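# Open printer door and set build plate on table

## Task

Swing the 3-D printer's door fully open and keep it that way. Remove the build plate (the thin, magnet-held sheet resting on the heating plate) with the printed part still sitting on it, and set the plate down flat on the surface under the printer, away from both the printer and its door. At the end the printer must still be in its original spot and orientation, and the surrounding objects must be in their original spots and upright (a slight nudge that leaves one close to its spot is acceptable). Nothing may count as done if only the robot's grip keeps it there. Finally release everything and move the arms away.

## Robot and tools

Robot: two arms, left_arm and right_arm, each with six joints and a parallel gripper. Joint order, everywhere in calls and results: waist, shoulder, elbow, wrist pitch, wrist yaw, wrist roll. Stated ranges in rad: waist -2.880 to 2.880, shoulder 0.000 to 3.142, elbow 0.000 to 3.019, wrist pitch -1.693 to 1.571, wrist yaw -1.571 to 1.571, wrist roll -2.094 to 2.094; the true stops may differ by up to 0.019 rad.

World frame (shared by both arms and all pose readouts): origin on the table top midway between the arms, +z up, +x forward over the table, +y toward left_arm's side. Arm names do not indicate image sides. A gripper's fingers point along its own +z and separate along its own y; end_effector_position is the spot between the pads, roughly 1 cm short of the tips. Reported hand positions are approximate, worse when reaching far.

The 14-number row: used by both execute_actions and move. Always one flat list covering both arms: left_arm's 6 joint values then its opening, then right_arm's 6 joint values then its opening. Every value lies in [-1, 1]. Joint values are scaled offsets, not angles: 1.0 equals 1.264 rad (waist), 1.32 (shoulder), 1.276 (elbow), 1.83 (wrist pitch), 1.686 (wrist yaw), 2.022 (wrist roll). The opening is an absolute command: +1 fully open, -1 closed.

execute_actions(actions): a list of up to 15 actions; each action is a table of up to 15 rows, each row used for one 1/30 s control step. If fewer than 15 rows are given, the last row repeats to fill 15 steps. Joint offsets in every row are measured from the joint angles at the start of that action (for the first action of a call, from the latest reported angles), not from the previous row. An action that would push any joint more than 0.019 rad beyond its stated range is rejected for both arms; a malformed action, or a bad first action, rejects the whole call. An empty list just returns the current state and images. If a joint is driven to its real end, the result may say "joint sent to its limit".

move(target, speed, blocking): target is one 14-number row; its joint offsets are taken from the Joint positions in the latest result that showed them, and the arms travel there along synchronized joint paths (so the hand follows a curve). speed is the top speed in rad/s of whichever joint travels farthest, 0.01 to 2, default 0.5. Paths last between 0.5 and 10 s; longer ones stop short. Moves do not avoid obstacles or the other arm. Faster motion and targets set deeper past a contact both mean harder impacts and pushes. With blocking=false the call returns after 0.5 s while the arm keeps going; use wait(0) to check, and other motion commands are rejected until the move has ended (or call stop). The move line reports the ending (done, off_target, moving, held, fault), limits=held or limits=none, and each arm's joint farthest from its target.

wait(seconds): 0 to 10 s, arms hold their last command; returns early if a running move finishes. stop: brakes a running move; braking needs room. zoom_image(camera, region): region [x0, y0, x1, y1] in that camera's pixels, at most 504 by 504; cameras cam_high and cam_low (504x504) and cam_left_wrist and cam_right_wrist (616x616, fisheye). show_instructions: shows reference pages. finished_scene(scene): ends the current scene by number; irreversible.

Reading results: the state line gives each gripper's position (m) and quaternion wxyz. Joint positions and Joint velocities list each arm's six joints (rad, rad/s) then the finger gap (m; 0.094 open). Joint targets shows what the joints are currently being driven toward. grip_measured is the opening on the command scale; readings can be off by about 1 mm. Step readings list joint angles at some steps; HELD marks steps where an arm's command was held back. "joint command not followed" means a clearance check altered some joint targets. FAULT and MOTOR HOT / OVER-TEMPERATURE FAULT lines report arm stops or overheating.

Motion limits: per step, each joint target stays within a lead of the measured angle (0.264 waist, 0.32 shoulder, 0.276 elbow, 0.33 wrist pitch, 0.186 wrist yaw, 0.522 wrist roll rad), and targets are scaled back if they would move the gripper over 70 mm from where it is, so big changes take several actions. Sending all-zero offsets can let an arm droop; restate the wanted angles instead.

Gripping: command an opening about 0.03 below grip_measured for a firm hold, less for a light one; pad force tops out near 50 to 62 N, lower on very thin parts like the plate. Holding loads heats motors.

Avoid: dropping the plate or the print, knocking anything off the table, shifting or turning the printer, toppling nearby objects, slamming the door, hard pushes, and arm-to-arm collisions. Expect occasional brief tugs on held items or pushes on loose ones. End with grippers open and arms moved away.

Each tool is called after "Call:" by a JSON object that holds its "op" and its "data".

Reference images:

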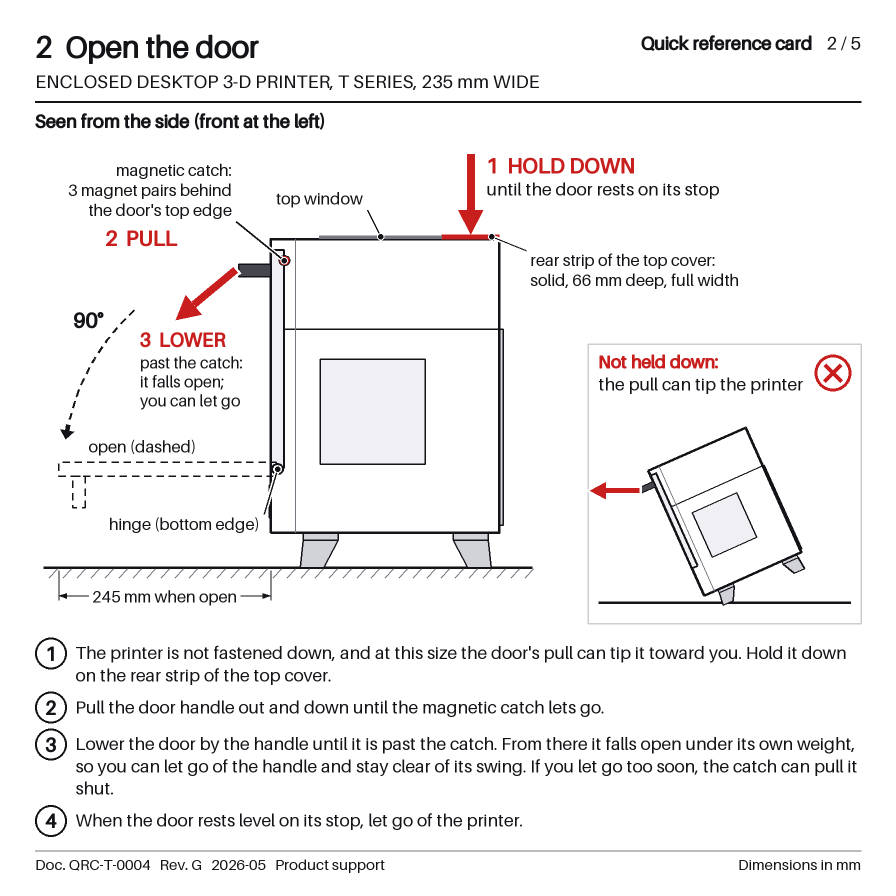

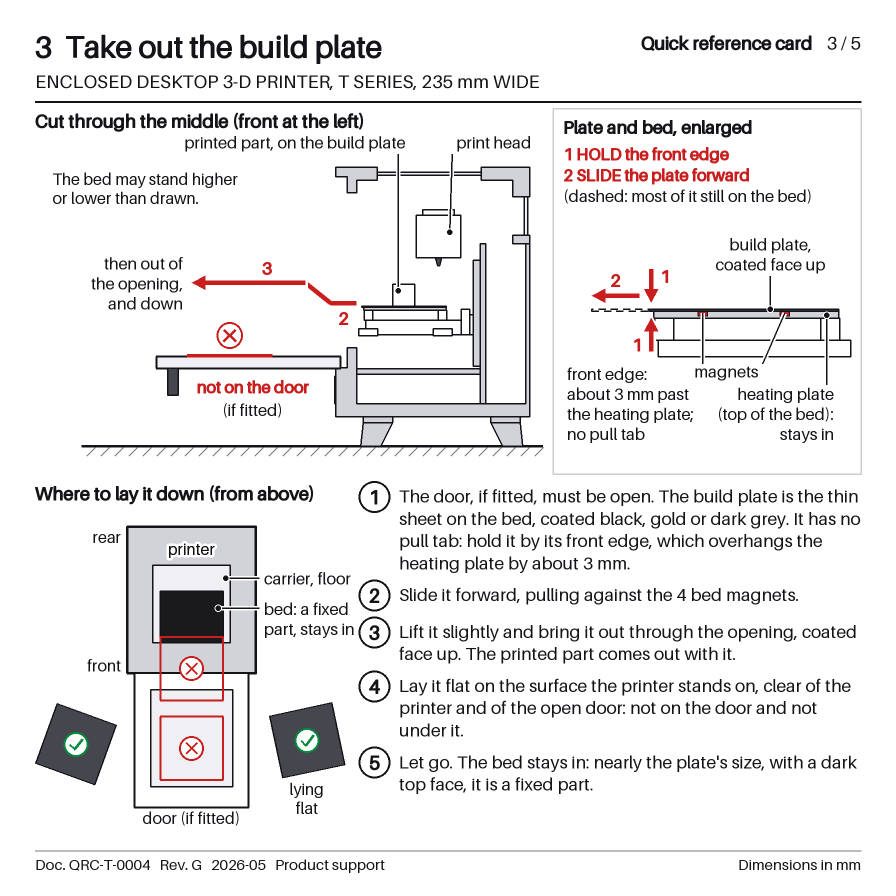

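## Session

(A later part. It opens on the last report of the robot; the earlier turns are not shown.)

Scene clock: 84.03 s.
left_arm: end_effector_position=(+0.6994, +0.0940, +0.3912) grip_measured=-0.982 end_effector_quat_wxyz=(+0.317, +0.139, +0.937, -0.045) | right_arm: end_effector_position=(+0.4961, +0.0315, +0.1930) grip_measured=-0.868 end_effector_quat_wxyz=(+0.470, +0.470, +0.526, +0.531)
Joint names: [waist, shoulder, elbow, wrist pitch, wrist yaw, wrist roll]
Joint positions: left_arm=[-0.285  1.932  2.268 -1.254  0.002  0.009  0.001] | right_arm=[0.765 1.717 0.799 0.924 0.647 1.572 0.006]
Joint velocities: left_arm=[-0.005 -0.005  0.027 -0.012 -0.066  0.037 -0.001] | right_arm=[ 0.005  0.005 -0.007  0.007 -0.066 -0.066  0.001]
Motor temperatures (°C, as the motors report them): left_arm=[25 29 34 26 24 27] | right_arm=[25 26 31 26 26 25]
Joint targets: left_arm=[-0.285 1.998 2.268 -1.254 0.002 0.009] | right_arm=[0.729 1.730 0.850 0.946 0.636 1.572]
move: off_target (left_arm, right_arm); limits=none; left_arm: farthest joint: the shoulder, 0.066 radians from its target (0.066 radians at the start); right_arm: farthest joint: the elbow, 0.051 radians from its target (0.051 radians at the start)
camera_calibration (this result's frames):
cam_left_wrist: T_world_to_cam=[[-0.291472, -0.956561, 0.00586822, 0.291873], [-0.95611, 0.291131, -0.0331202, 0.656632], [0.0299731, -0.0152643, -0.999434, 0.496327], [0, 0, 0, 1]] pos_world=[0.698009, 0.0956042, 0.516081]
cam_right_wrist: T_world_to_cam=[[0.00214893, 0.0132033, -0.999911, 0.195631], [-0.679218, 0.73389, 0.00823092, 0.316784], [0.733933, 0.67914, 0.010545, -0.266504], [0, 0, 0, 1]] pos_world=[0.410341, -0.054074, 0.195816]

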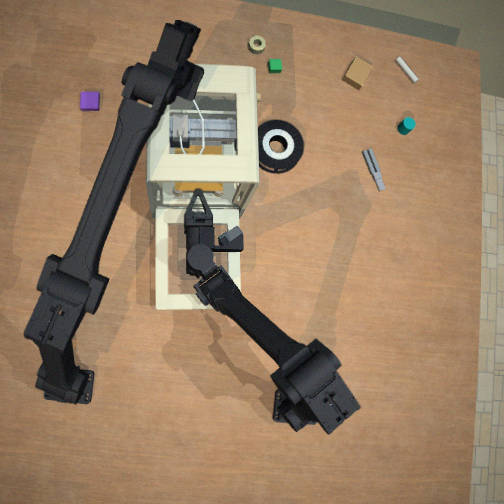

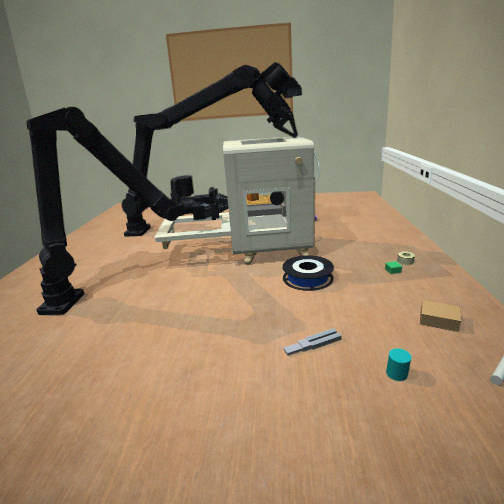

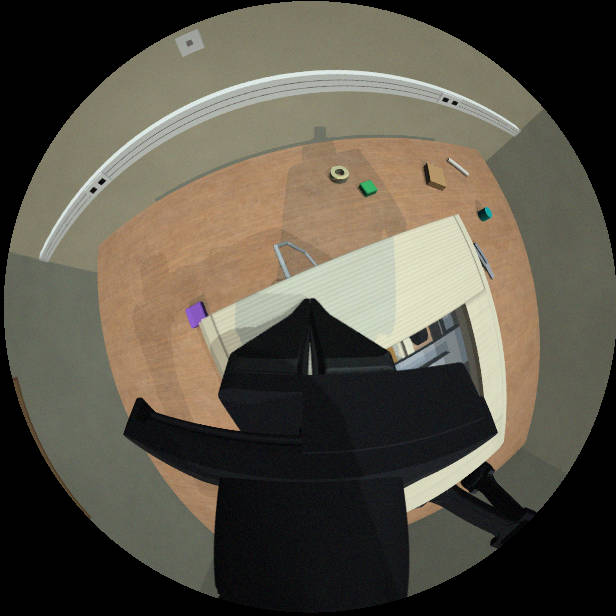

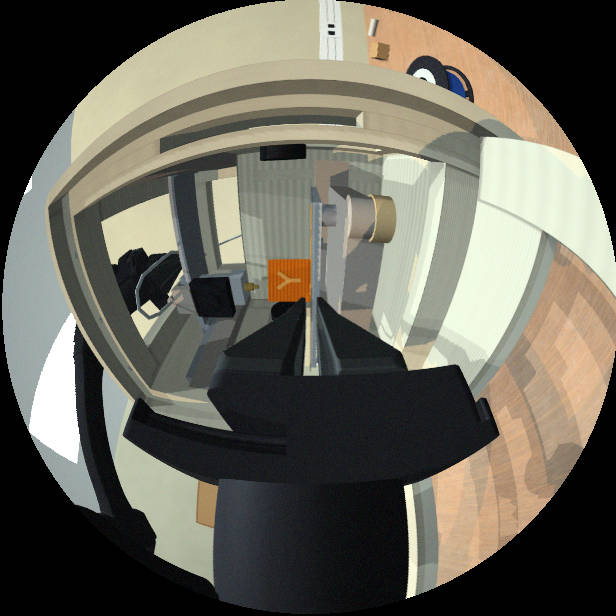

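Contact made. Close while keeping light pressure.

Call:
{"op": "move", "data": {"target": [0,0.07,0,0,0,0,-1,-0.025,0.01,0.04,0.008,0,0,-1], "speed": 0.05}}

Call:
{"op": "move", "data": {"target": [0,0.07,0,0,0,0,-1,0.06,0.01,0.04,0.008,0.035,0,-1], "speed": 0.05}}

Call:
{"op": "zoom_image", "data": {"camera": "cam_high", "region": [160, 150, 240, 230]}}

Scene clock: 86.67 s.
left_arm: end_effector_position=(+0.7005, +0.0937, +0.3901) grip_measured=-0.982 end_effector_quat_wxyz=(+0.318, +0.139, +0.937, -0.045) | right_arm: end_effector_position=(+0.4957, +0.0315, +0.1928) grip_measured=-0.994 end_effector_quat_wxyz=(+0.470, +0.470, +0.526, +0.531)
Joint names: [waist, shoulder, elbow, wrist pitch, wrist yaw, wrist roll]
Joint positions: left_arm=[-0.285  1.934  2.268 -1.251  0.002  0.009  0.001] | right_arm=[0.765 1.717 0.798 0.925 0.647 1.572 0.   ]
Joint velocities: left_arm=[-0.015  0.005  0.012  0.002 -0.007 -0.007 -0.001] | right_arm=[-0.015 -0.005  0.007  0.007 -0.007 -0.037  0.   ]
Motor temperatures (°C, as the motors report them): left_arm=[25 30 34 26 24 27] | right_arm=[25 26 31 26 26 25]
Joint targets: left_arm=[-0.285 2.024 2.268 -1.254 0.002 0.009] | right_arm=[0.733 1.730 0.850 0.939 0.647 1.572]
move: off_target (left_arm, right_arm); limits=none; left_arm: farthest joint: the shoulder, 0.090 radians from its target (0.093 radians at the start); right_arm: farthest joint: the elbow, 0.052 radians from its target (0.051 radians at the start)
camera_calibration (this result's frames):
cam_left_wrist: T_world_to_cam=[[-0.291476, -0.95656, 0.00586016, 0.291898], [-0.956085, 0.291124, -0.0338827, 0.658066], [0.0307048, -0.0154788, -0.999409, 0.494621], [0, 0, 0, 1]] pos_world=[0.699061, 0.0952957, 0.514915]
cam_right_wrist: T_world_to_cam=[[0.0018687, 0.01294, -0.999915, 0.19557], [-0.679496, 0.733633, 0.00822413, 0.316715], [0.733677, 0.679423, 0.0101636, -0.265976], [0, 0, 0, 1]] pos_world=[0.409981, -0.0541732, 0.195652]

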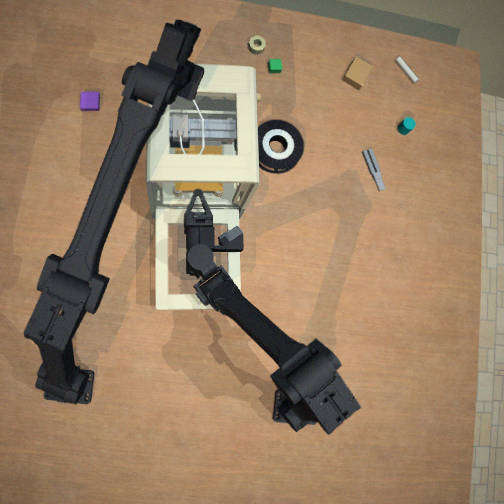

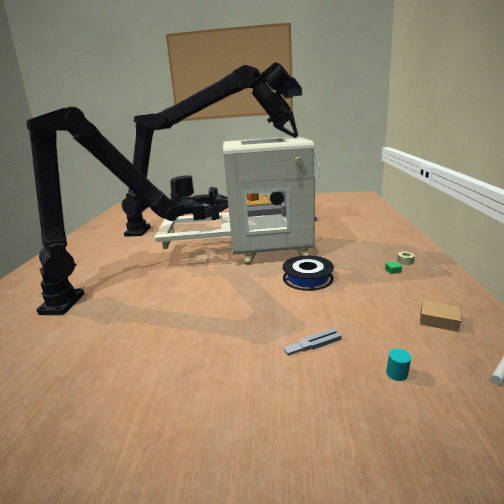

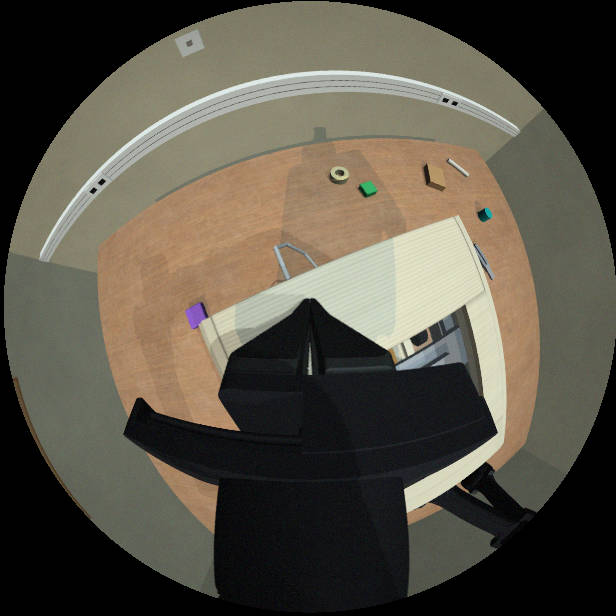

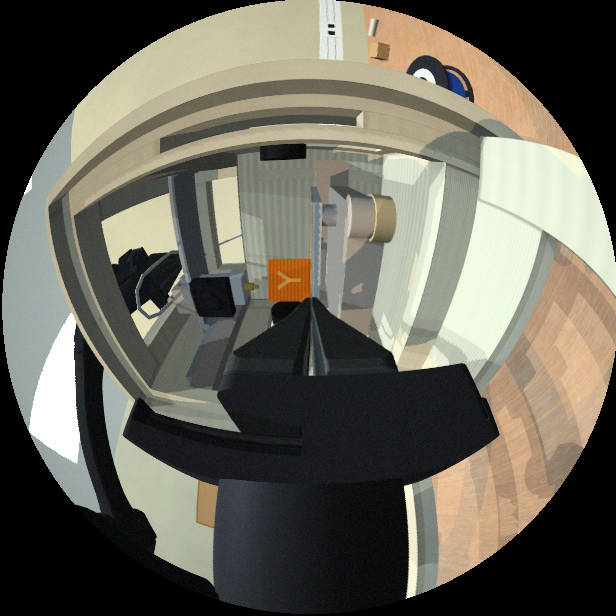

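Scene clock: 88.83 s.
left_arm: end_effector_position=(+0.7014, +0.0934, +0.3901) grip_measured=-0.982 end_effector_quat_wxyz=(+0.319, +0.139, +0.936, -0.046) | right_arm: end_effector_position=(+0.4766, +0.0504, +0.1928) grip_measured=-0.994 end_effector_quat_wxyz=(+0.469, +0.470, +0.526, +0.531)
Joint names: [waist, shoulder, elbow, wrist pitch, wrist yaw, wrist roll]
Joint positions: left_arm=[-0.285  1.935  2.268 -1.247  0.002  0.009  0.001] | right_arm=[0.824 1.717 0.798 0.925 0.706 1.572 0.   ]
Joint velocities: left_arm=[-0.005  0.005  0.002  0.002  0.081 -0.022 -0.001] | right_arm=[-0.005 -0.005  0.007 -0.012 -0.066  0.022  0.001]
Motor temperatures (°C, as the motors report them): left_arm=[25 30 34 26 24 27] | right_arm=[25 26 31 26 26 25]
Joint targets: left_arm=[-0.285 2.026 2.268 -1.251 0.002 0.009] | right_arm=[0.841 1.730 0.849 0.939 0.706 1.572]
move: off_target (left_arm, right_arm); limits=none; left_arm: farthest joint: the shoulder, 0.092 radians from its target (0.092 radians at the start); right_arm: farthest joint: the elbow, 0.051 radians from its target (0.051 radians at the start)
camera_calibration (this result's frames):
cam_left_wrist: T_world_to_cam=[[-0.291491, -0.956556, 0.00583191, 0.291929], [-0.955995, 0.291097, -0.0365512, 0.659912], [0.0332656, -0.0162296, -0.999315, 0.492802], [0, 0, 0, 1]] pos_world=[0.699574, 0.0951453, 0.514883]
cam_right_wrist: T_world_to_cam=[[0.00160255, 0.0131885, -0.999912, 0.195436], [-0.680334, 0.732852, 0.00857574, 0.29018], [0.732901, 0.68026, 0.010147, -0.264513], [0, 0, 0, 1]] pos_world=[0.390967, -0.0352989, 0.195614]

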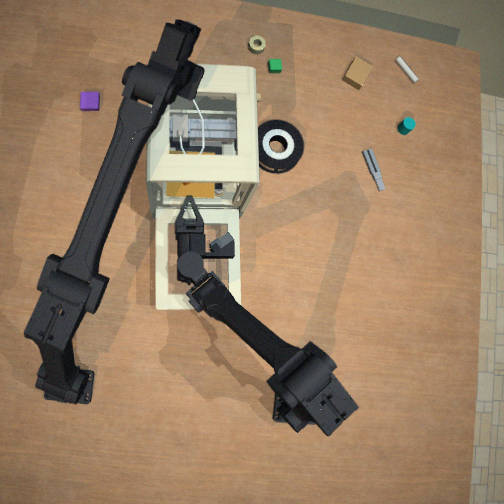

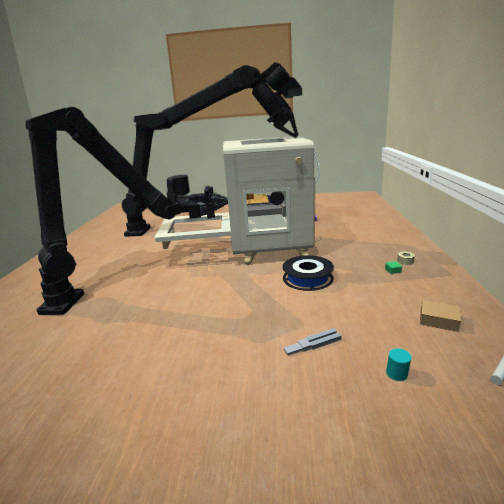

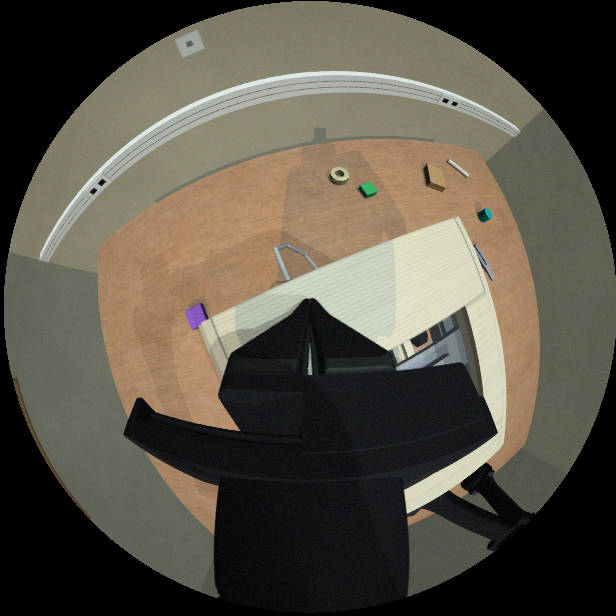

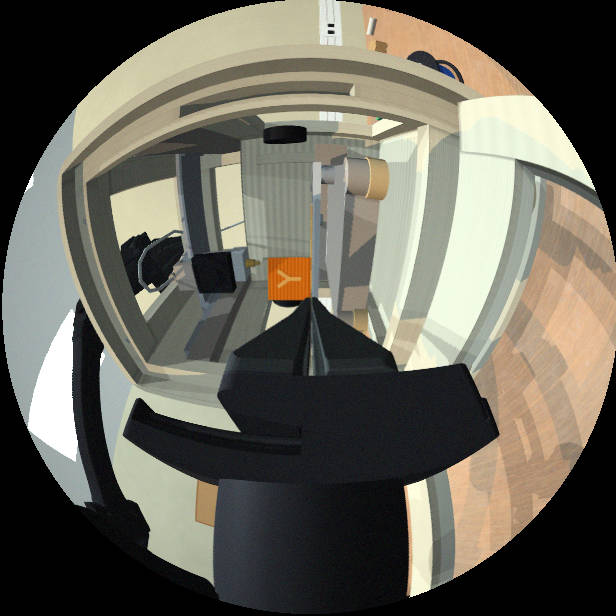

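Region (160, 150, 240, 230) of cam_high's 504x504 image, scaled by 6.300, with more detail than that image has.

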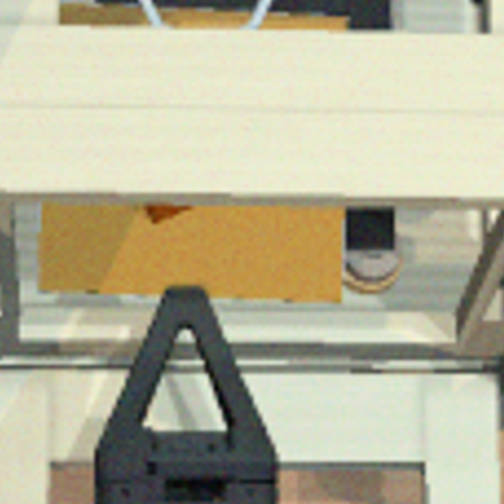

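Call:
{"op": "move", "data": {"target": [0,0.07,0,0,0,0,-1,0.005,-0.061,-0.068,0.008,0,0,-1], "speed": 0.05}}

Call:
{"op": "zoom_image", "data": {"camera": "cam_high", "region": [150, 150, 250, 250]}}

Scene clock: 92.23 s.
left_arm: end_effector_position=(+0.7022, +0.0932, +0.3900) grip_measured=-0.982 end_effector_quat_wxyz=(+0.320, +0.139, +0.936, -0.046) | right_arm: end_effector_position=(+0.4585, +0.0309, +0.1920) grip_measured=-0.994 end_effector_quat_wxyz=(+0.469, +0.470, +0.532, +0.525)
Joint names: [waist, shoulder, elbow, wrist pitch, wrist yaw, wrist roll]
Joint positions: left_arm=[-0.285  1.936  2.268 -1.244  0.002  0.009  0.001] | right_arm=[0.824 1.658 0.723 0.925 0.706 1.572 0.   ]
Joint velocities: left_arm=[-0.005 -0.005 -0.007  0.002  0.037  0.037  0.   ] | right_arm=[-0.005 -0.005  0.002  0.007 -0.007 -0.037  0.   ]
Motor temperatures (°C, as the motors report them): left_arm=[25 30 34 26 24 27] | right_arm=[25 26 31 26 26 25]
Joint targets: left_arm=[-0.285 2.027 2.268 -1.248 0.002 0.009] | right_arm=[0.831 1.636 0.711 0.939 0.706 1.572]
move: off_target (left_arm, right_arm); limits=none; left_arm: farthest joint: the shoulder, 0.092 radians from its target (0.093 radians at the start); right_arm: farthest joint: the shoulder, 0.022 radians from its target (0.080 radians at the start)
camera_calibration (this result's frames):
cam_left_wrist: T_world_to_cam=[[-0.291506, -0.956551, 0.00580362, 0.291959], [-0.955898, 0.291069, -0.0392195, 0.661753], [0.0358262, -0.0169804, -0.999214, 0.490977], [0, 0, 0, 1]] pos_world=[0.700086, 0.0949952, 0.51485]
cam_right_wrist: T_world_to_cam=[[-0.00979381, 0.000866555, -0.999952, 0.200564], [-0.680243, 0.73295, 0.00729767, 0.292413], [0.732921, 0.680282, -0.0065889, -0.234753], [0, 0, 0, 1]] pos_world=[0.372931, -0.0548, 0.196873]

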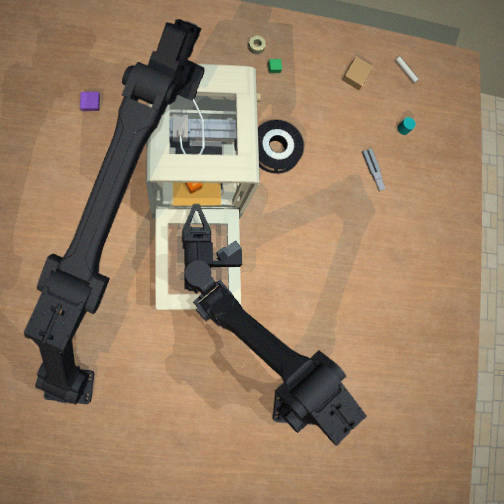

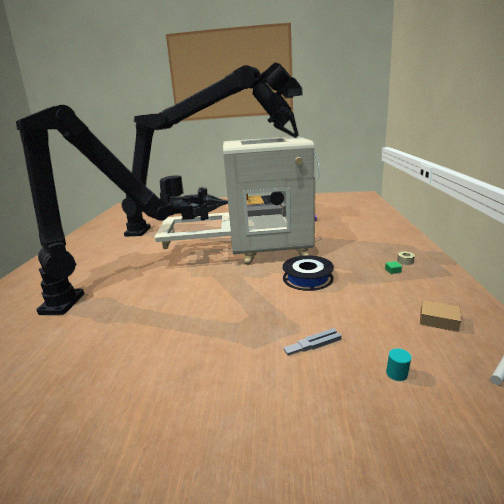

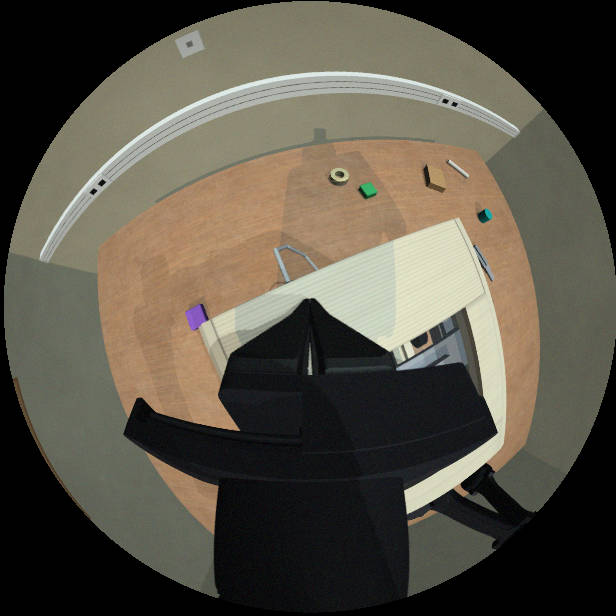

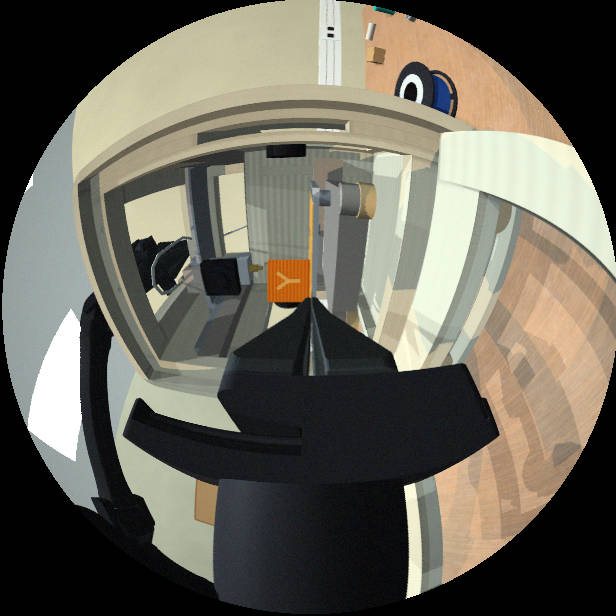

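Region (150, 150, 250, 250) of cam_high's 504x504 image, scaled by 5.040, with more detail than that image has.

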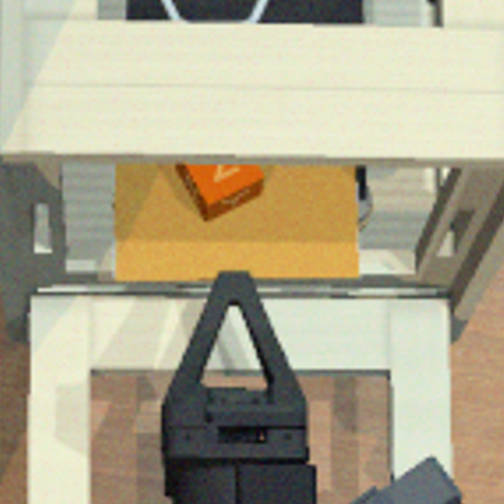

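Call:
{"op": "move", "data": {"target": [0,0.05,0,0,0,0,-1,0,-0.008,0,0.008,0,0,-0.9]}}

Call:
{"op": "move", "data": {"target": [0,0.05,0,0,0,0,-1,-0.064,-0.008,0,0.008,-0.043,0,-0.9], "speed": 0.08}}

Call:
{"op": "move", "data": {"target": [0,0.05,0,0,0,0,-1,0,-0.008,0,0.008,0,0,-1]}}

Call:
{"op": "zoom_image", "data": {"camera": "cam_high", "region": [150, 150, 250, 250]}}

Scene clock: 94.03 s.
left_arm: end_effector_position=(+0.7021, +0.0932, +0.3913) grip_measured=-0.982 end_effector_quat_wxyz=(+0.322, +0.139, +0.935, -0.046) | right_arm: end_effector_position=(+0.4585, +0.0309, +0.1920) grip_measured=-0.902 end_effector_quat_wxyz=(+0.469, +0.470, +0.532, +0.525)
Joint names: [waist, shoulder, elbow, wrist pitch, wrist yaw, wrist roll]
Joint positions: left_arm=[-0.285  1.934  2.268 -1.242  0.002  0.009  0.001] | right_arm=[0.824 1.658 0.723 0.925 0.706 1.572 0.005]
Joint velocities: left_arm=[-0.015 -0.034  0.007 -0.012  0.037 -0.066 -0.001] | right_arm=[-0.005 -0.005  0.002  0.012  0.037  0.037  0.   ]
Motor temperatures (°C, as the motors report them): left_arm=[25 30 34 26 24 27] | right_arm=[25 27 31 26 26 25]
Joint targets: left_arm=[-0.285 2.001 2.268 -1.244 0.002 0.009] | right_arm=[0.824 1.648 0.723 0.939 0.706 1.572]
move: off_target (left_arm); limits=none; left_arm: farthest joint: the shoulder, 0.068 radians from its target (0.066 radians at the start); right_arm: farthest joint: the wrist pitch, 0.015 radians from its target (0.015 radians at the start)
camera_calibration (this result's frames):
cam_left_wrist: T_world_to_cam=[[-0.291523, -0.956546, 0.00577123, 0.291975], [-0.955779, 0.291034, -0.0422686, 0.662817], [0.0387522, -0.0178383, -0.99909, 0.49027], [0, 0, 0, 1]] pos_world=[0.699624, 0.0951306, 0.516155]
cam_right_wrist: T_world_to_cam=[[-0.00979381, 0.000866555, -0.999952, 0.200564], [-0.680243, 0.73295, 0.00729767, 0.292413], [0.732921, 0.680282, -0.0065889, -0.234753], [0, 0, 0, 1]] pos_world=[0.372931, -0.0548, 0.196873]

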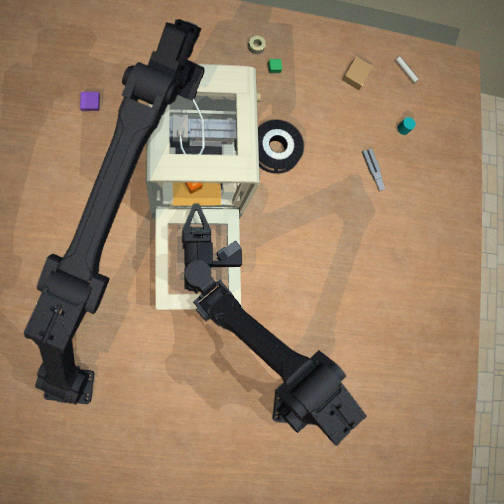

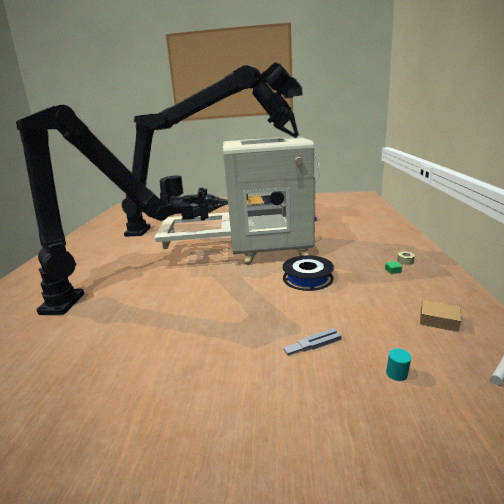

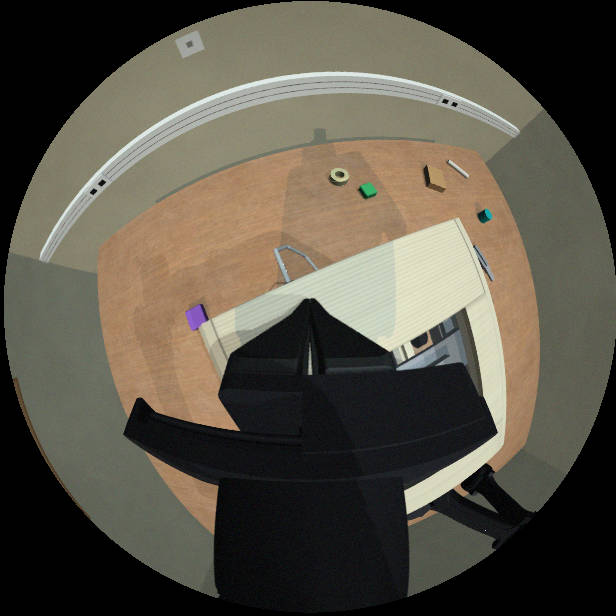

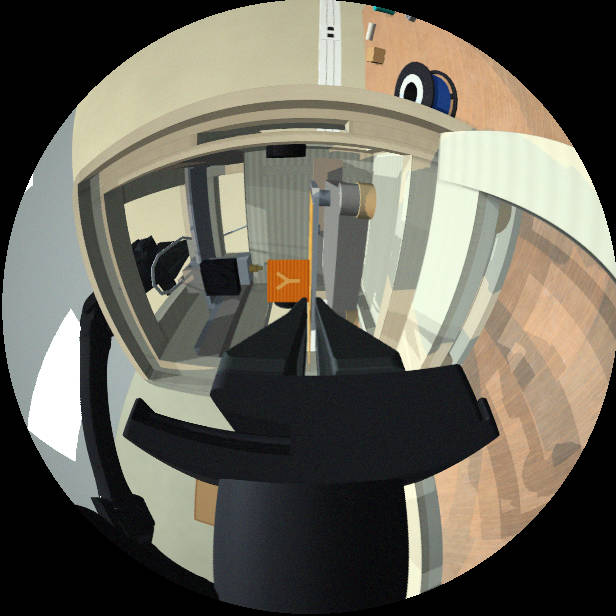

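Scene clock: 95.37 s.
left_arm: end_effector_position=(+0.7021, +0.0932, +0.3913) grip_measured=-0.982 end_effector_quat_wxyz=(+0.322, +0.139, +0.935, -0.046) | right_arm: end_effector_position=(+0.4793, +0.0103, +0.1919) grip_measured=-0.902 end_effector_quat_wxyz=(+0.469, +0.470, +0.532, +0.526)
Joint names: [waist, shoulder, elbow, wrist pitch, wrist yaw, wrist roll]
Joint positions: left_arm=[-0.285  1.934  2.268 -1.242  0.002  0.009  0.001] | right_arm=[0.755 1.658 0.723 0.925 0.636 1.572 0.005]
Joint velocities: left_arm=[ 0.005 -0.005 -0.022 -0.007  0.007  0.037 -0.001] | right_arm=[ 0.005  0.005 -0.002 -0.002 -0.066 -0.037  0.002]
Motor temperatures (°C, as the motors report them): left_arm=[25 30 34 26 24 27] | right_arm=[25 27 31 26 26 25]
Joint targets: left_arm=[-0.285 2.000 2.268 -1.243 0.002 0.009] | right_arm=[0.743 1.648 0.723 0.939 0.633 1.572]
move: off_target (left_arm); limits=none; left_arm: farthest joint: the shoulder, 0.066 radians from its target (0.066 radians at the start); right_arm: farthest joint: the wrist pitch, 0.015 radians from its target (0.015 radians at the start)
camera_calibration (this result's frames):
cam_left_wrist: T_world_to_cam=[[-0.291523, -0.956546, 0.00577123, 0.291975], [-0.955779, 0.291034, -0.0422686, 0.662817], [0.0387522, -0.0178383, -0.99909, 0.49027], [0, 0, 0, 1]] pos_world=[0.699624, 0.0951306, 0.516155]
cam_right_wrist: T_world_to_cam=[[-0.0103305, 0.00139018, -0.999946, 0.200956], [-0.680795, 0.73243, 0.0080516, 0.321798], [0.732401, 0.680841, -0.00661994, -0.235769], [0, 0, 0, 1]] pos_world=[0.393832, -0.0754525, 0.196793]

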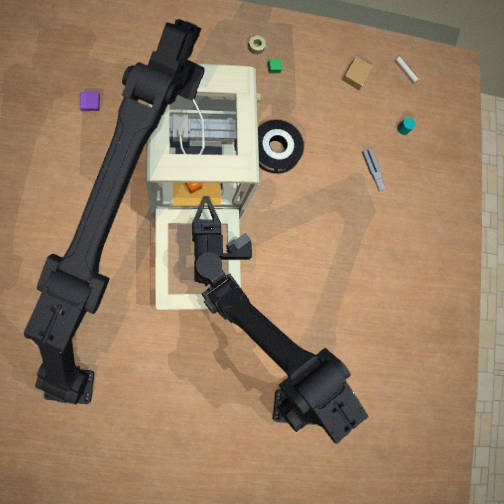

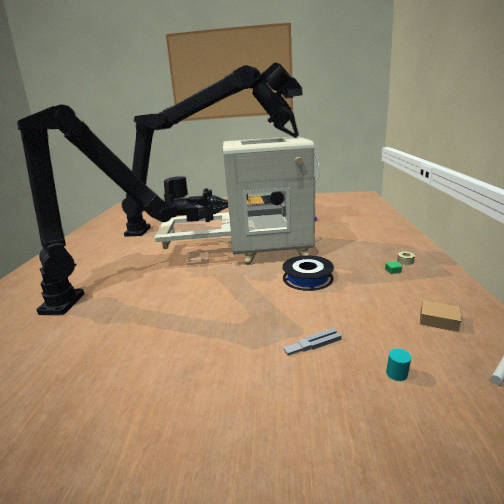

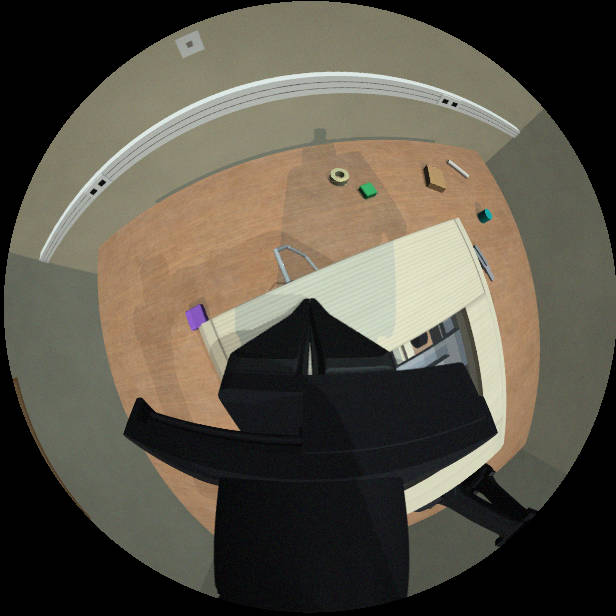

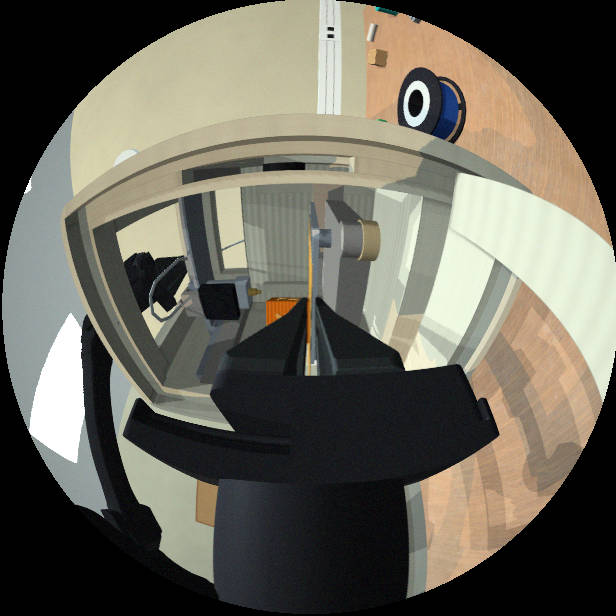

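Scene clock: 96.07 s.
left_arm: end_effector_position=(+0.7021, +0.0932, +0.3913) grip_measured=-0.982 end_effector_quat_wxyz=(+0.322, +0.139, +0.935, -0.046) | right_arm: end_effector_position=(+0.4793, +0.0103, +0.1919) grip_measured=-0.990 end_effector_quat_wxyz=(+0.468, +0.471, +0.532, +0.526)
Joint names: [waist, shoulder, elbow, wrist pitch, wrist yaw, wrist roll]
Joint positions: left_arm=[-0.285  1.934  2.268 -1.242  0.002  0.009  0.001] | right_arm=[0.755 1.658 0.723 0.925 0.636 1.576 0.   ]
Joint velocities: left_arm=[-0.005  0.005 -0.002 -0.007  0.007 -0.007  0.   ] | right_arm=[-0.015  0.005  0.012  0.012 -0.081 -0.051 -0.001]
Motor temperatures (°C, as the motors report them): left_arm=[25 30 34 26 24 27] | right_arm=[25 27 31 26 26 25]
Joint targets: left_arm=[-0.285 2.000 2.268 -1.242 0.002 0.009] | right_arm=[0.755 1.648 0.723 0.939 0.636 1.572]
move: off_target (left_arm); limits=none; left_arm: farthest joint: the shoulder, 0.066 radians from its target (0.066 radians at the start); right_arm: farthest joint: the wrist pitch, 0.015 radians from its target (0.015 radians at the start)
camera_calibration (this result's frames):
cam_left_wrist: T_world_to_cam=[[-0.291523, -0.956546, 0.00577123, 0.291975], [-0.955779, 0.291034, -0.0422686, 0.662817], [0.0387522, -0.0178383, -0.99909, 0.49027], [0, 0, 0, 1]] pos_world=[0.699624, 0.0951306, 0.516155]
cam_right_wrist: T_world_to_cam=[[-0.0107394, 0.00479898, -0.999931, 0.201114], [-0.68077, 0.732418, 0.0108267, 0.321253], [0.732419, 0.680839, -0.00459872, -0.236165], [0, 0, 0, 1]] pos_world=[0.393831, -0.0754661, 0.196536]

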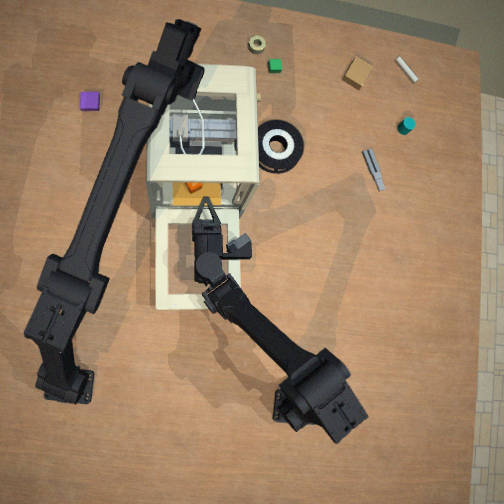

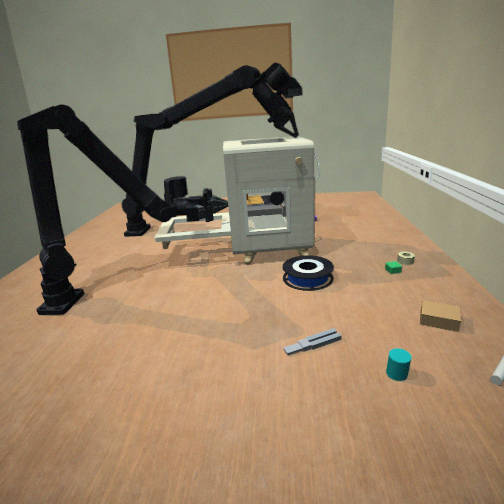

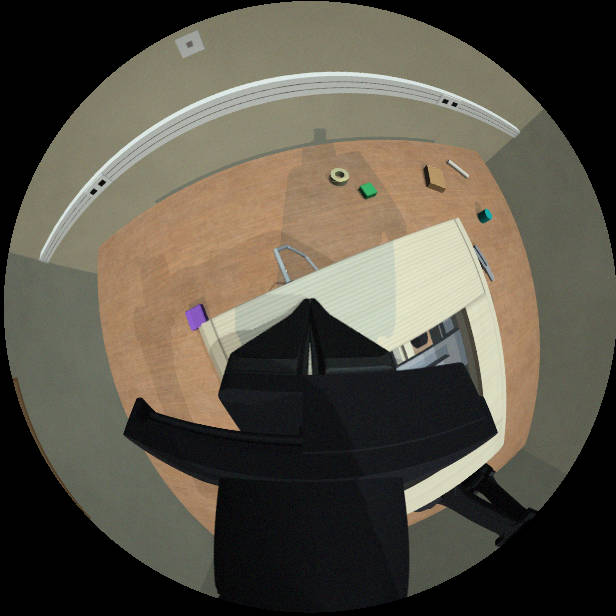

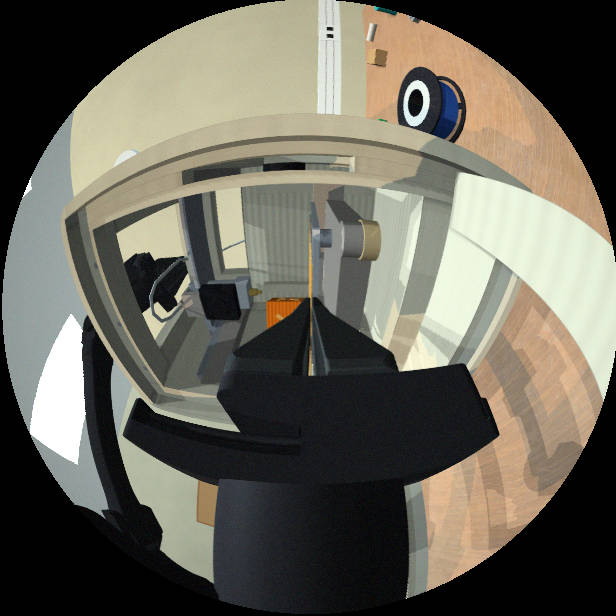

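Region (150, 150, 250, 250) of cam_high's 504x504 image, scaled by 5.040, with more detail than that image has.

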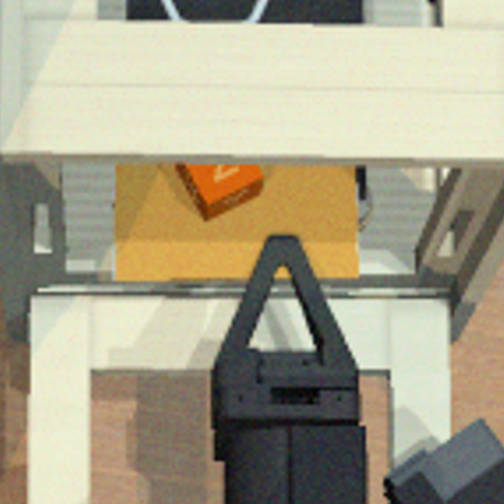

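Call:
{"op": "move", "data": {"target": [0,0.05,0,0,0,0,-1,0.093,-0.099,-0.112,0.036,0.062,0,-1], "speed": 0.1}}

Scene clock: 99.13 s.
left_arm: end_effector_position=(+0.7022, +0.0932, +0.3914) grip_measured=-0.982 end_effector_quat_wxyz=(+0.322, +0.139, +0.935, -0.046) | right_arm: end_effector_position=(+0.4149, +0.0038, +0.1934) grip_measured=-0.990 end_effector_quat_wxyz=(+0.467, +0.471, +0.531, +0.528)
Joint names: [waist, shoulder, elbow, wrist pitch, wrist yaw, wrist roll]
Joint positions: left_arm=[-0.285  1.934  2.268 -1.242  0.002  0.009  0.001] | right_arm=[0.86  1.554 0.585 0.959 0.738 1.579 0.   ]
Joint velocities: left_arm=[-0.005  0.005 -0.002 -0.012 -0.11   0.022  0.001] | right_arm=[-0.005  0.005 -0.002  0.017 -0.022 -0.081 -0.001]
Motor temperatures (°C, as the motors report them): left_arm=[25 30 34 26 24 27] | right_arm=[25 27 30 26 26 25]
Joint targets: left_arm=[-0.285 2.000 2.268 -1.242 0.002 0.009] | right_arm=[0.873 1.527 0.580 0.991 0.740 1.576]
move: off_target (left_arm, right_arm); limits=none; left_arm: farthest joint: the shoulder, 0.066 radians from its target (0.066 radians at the start); right_arm: farthest joint: the wrist pitch, 0.032 radians from its target (0.066 radians at the start)
camera_calibration (this result's frames):
cam_left_wrist: T_world_to_cam=[[-0.291525, -0.956546, 0.00576718, 0.291978], [-0.955763, 0.291029, -0.0426497, 0.663032], [0.039118, -0.0179455, -0.999073, 0.490072], [0, 0, 0, 1]] pos_world=[0.699649, 0.0951232, 0.516212]
cam_right_wrist: T_world_to_cam=[[-0.00957631, 0.00790908, -0.999923, 0.201447], [-0.682444, 0.730834, 0.0123165, 0.282507], [0.730875, 0.682509, -0.00160119, -0.184479], [0, 0, 0, 1]] pos_world=[0.329555, -0.0821506, 0.197657]

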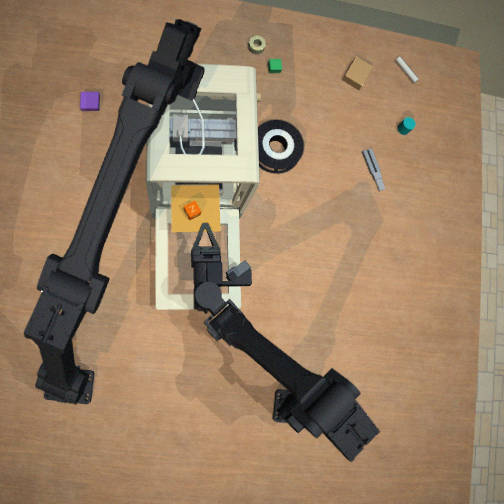

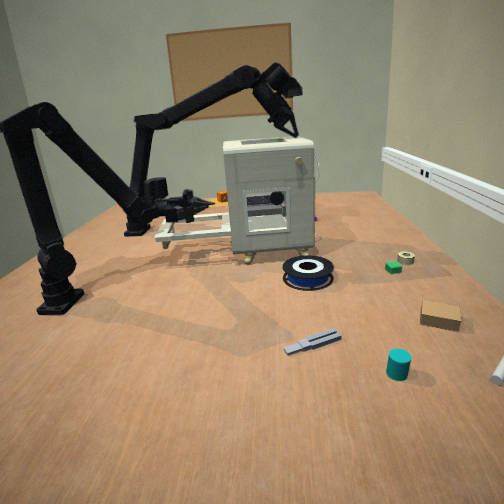

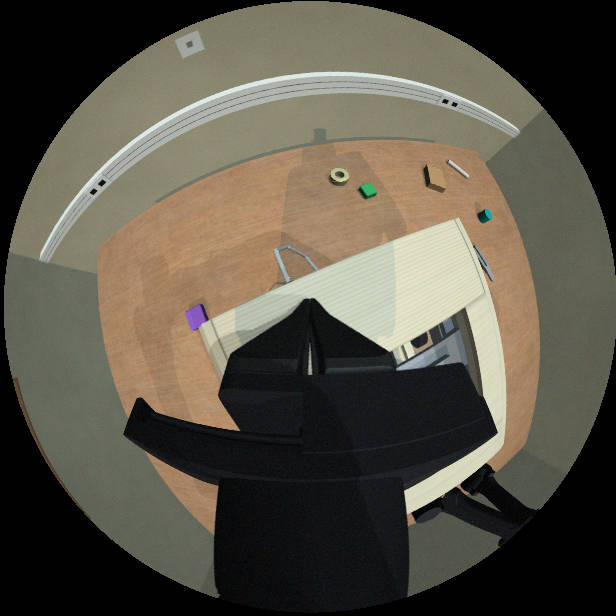

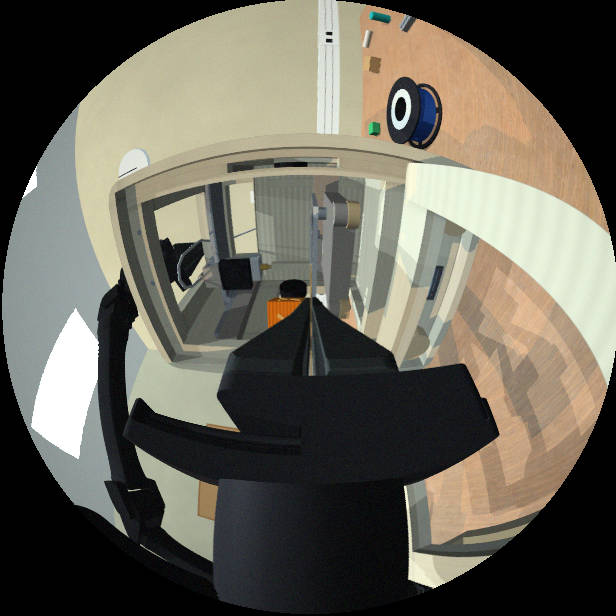

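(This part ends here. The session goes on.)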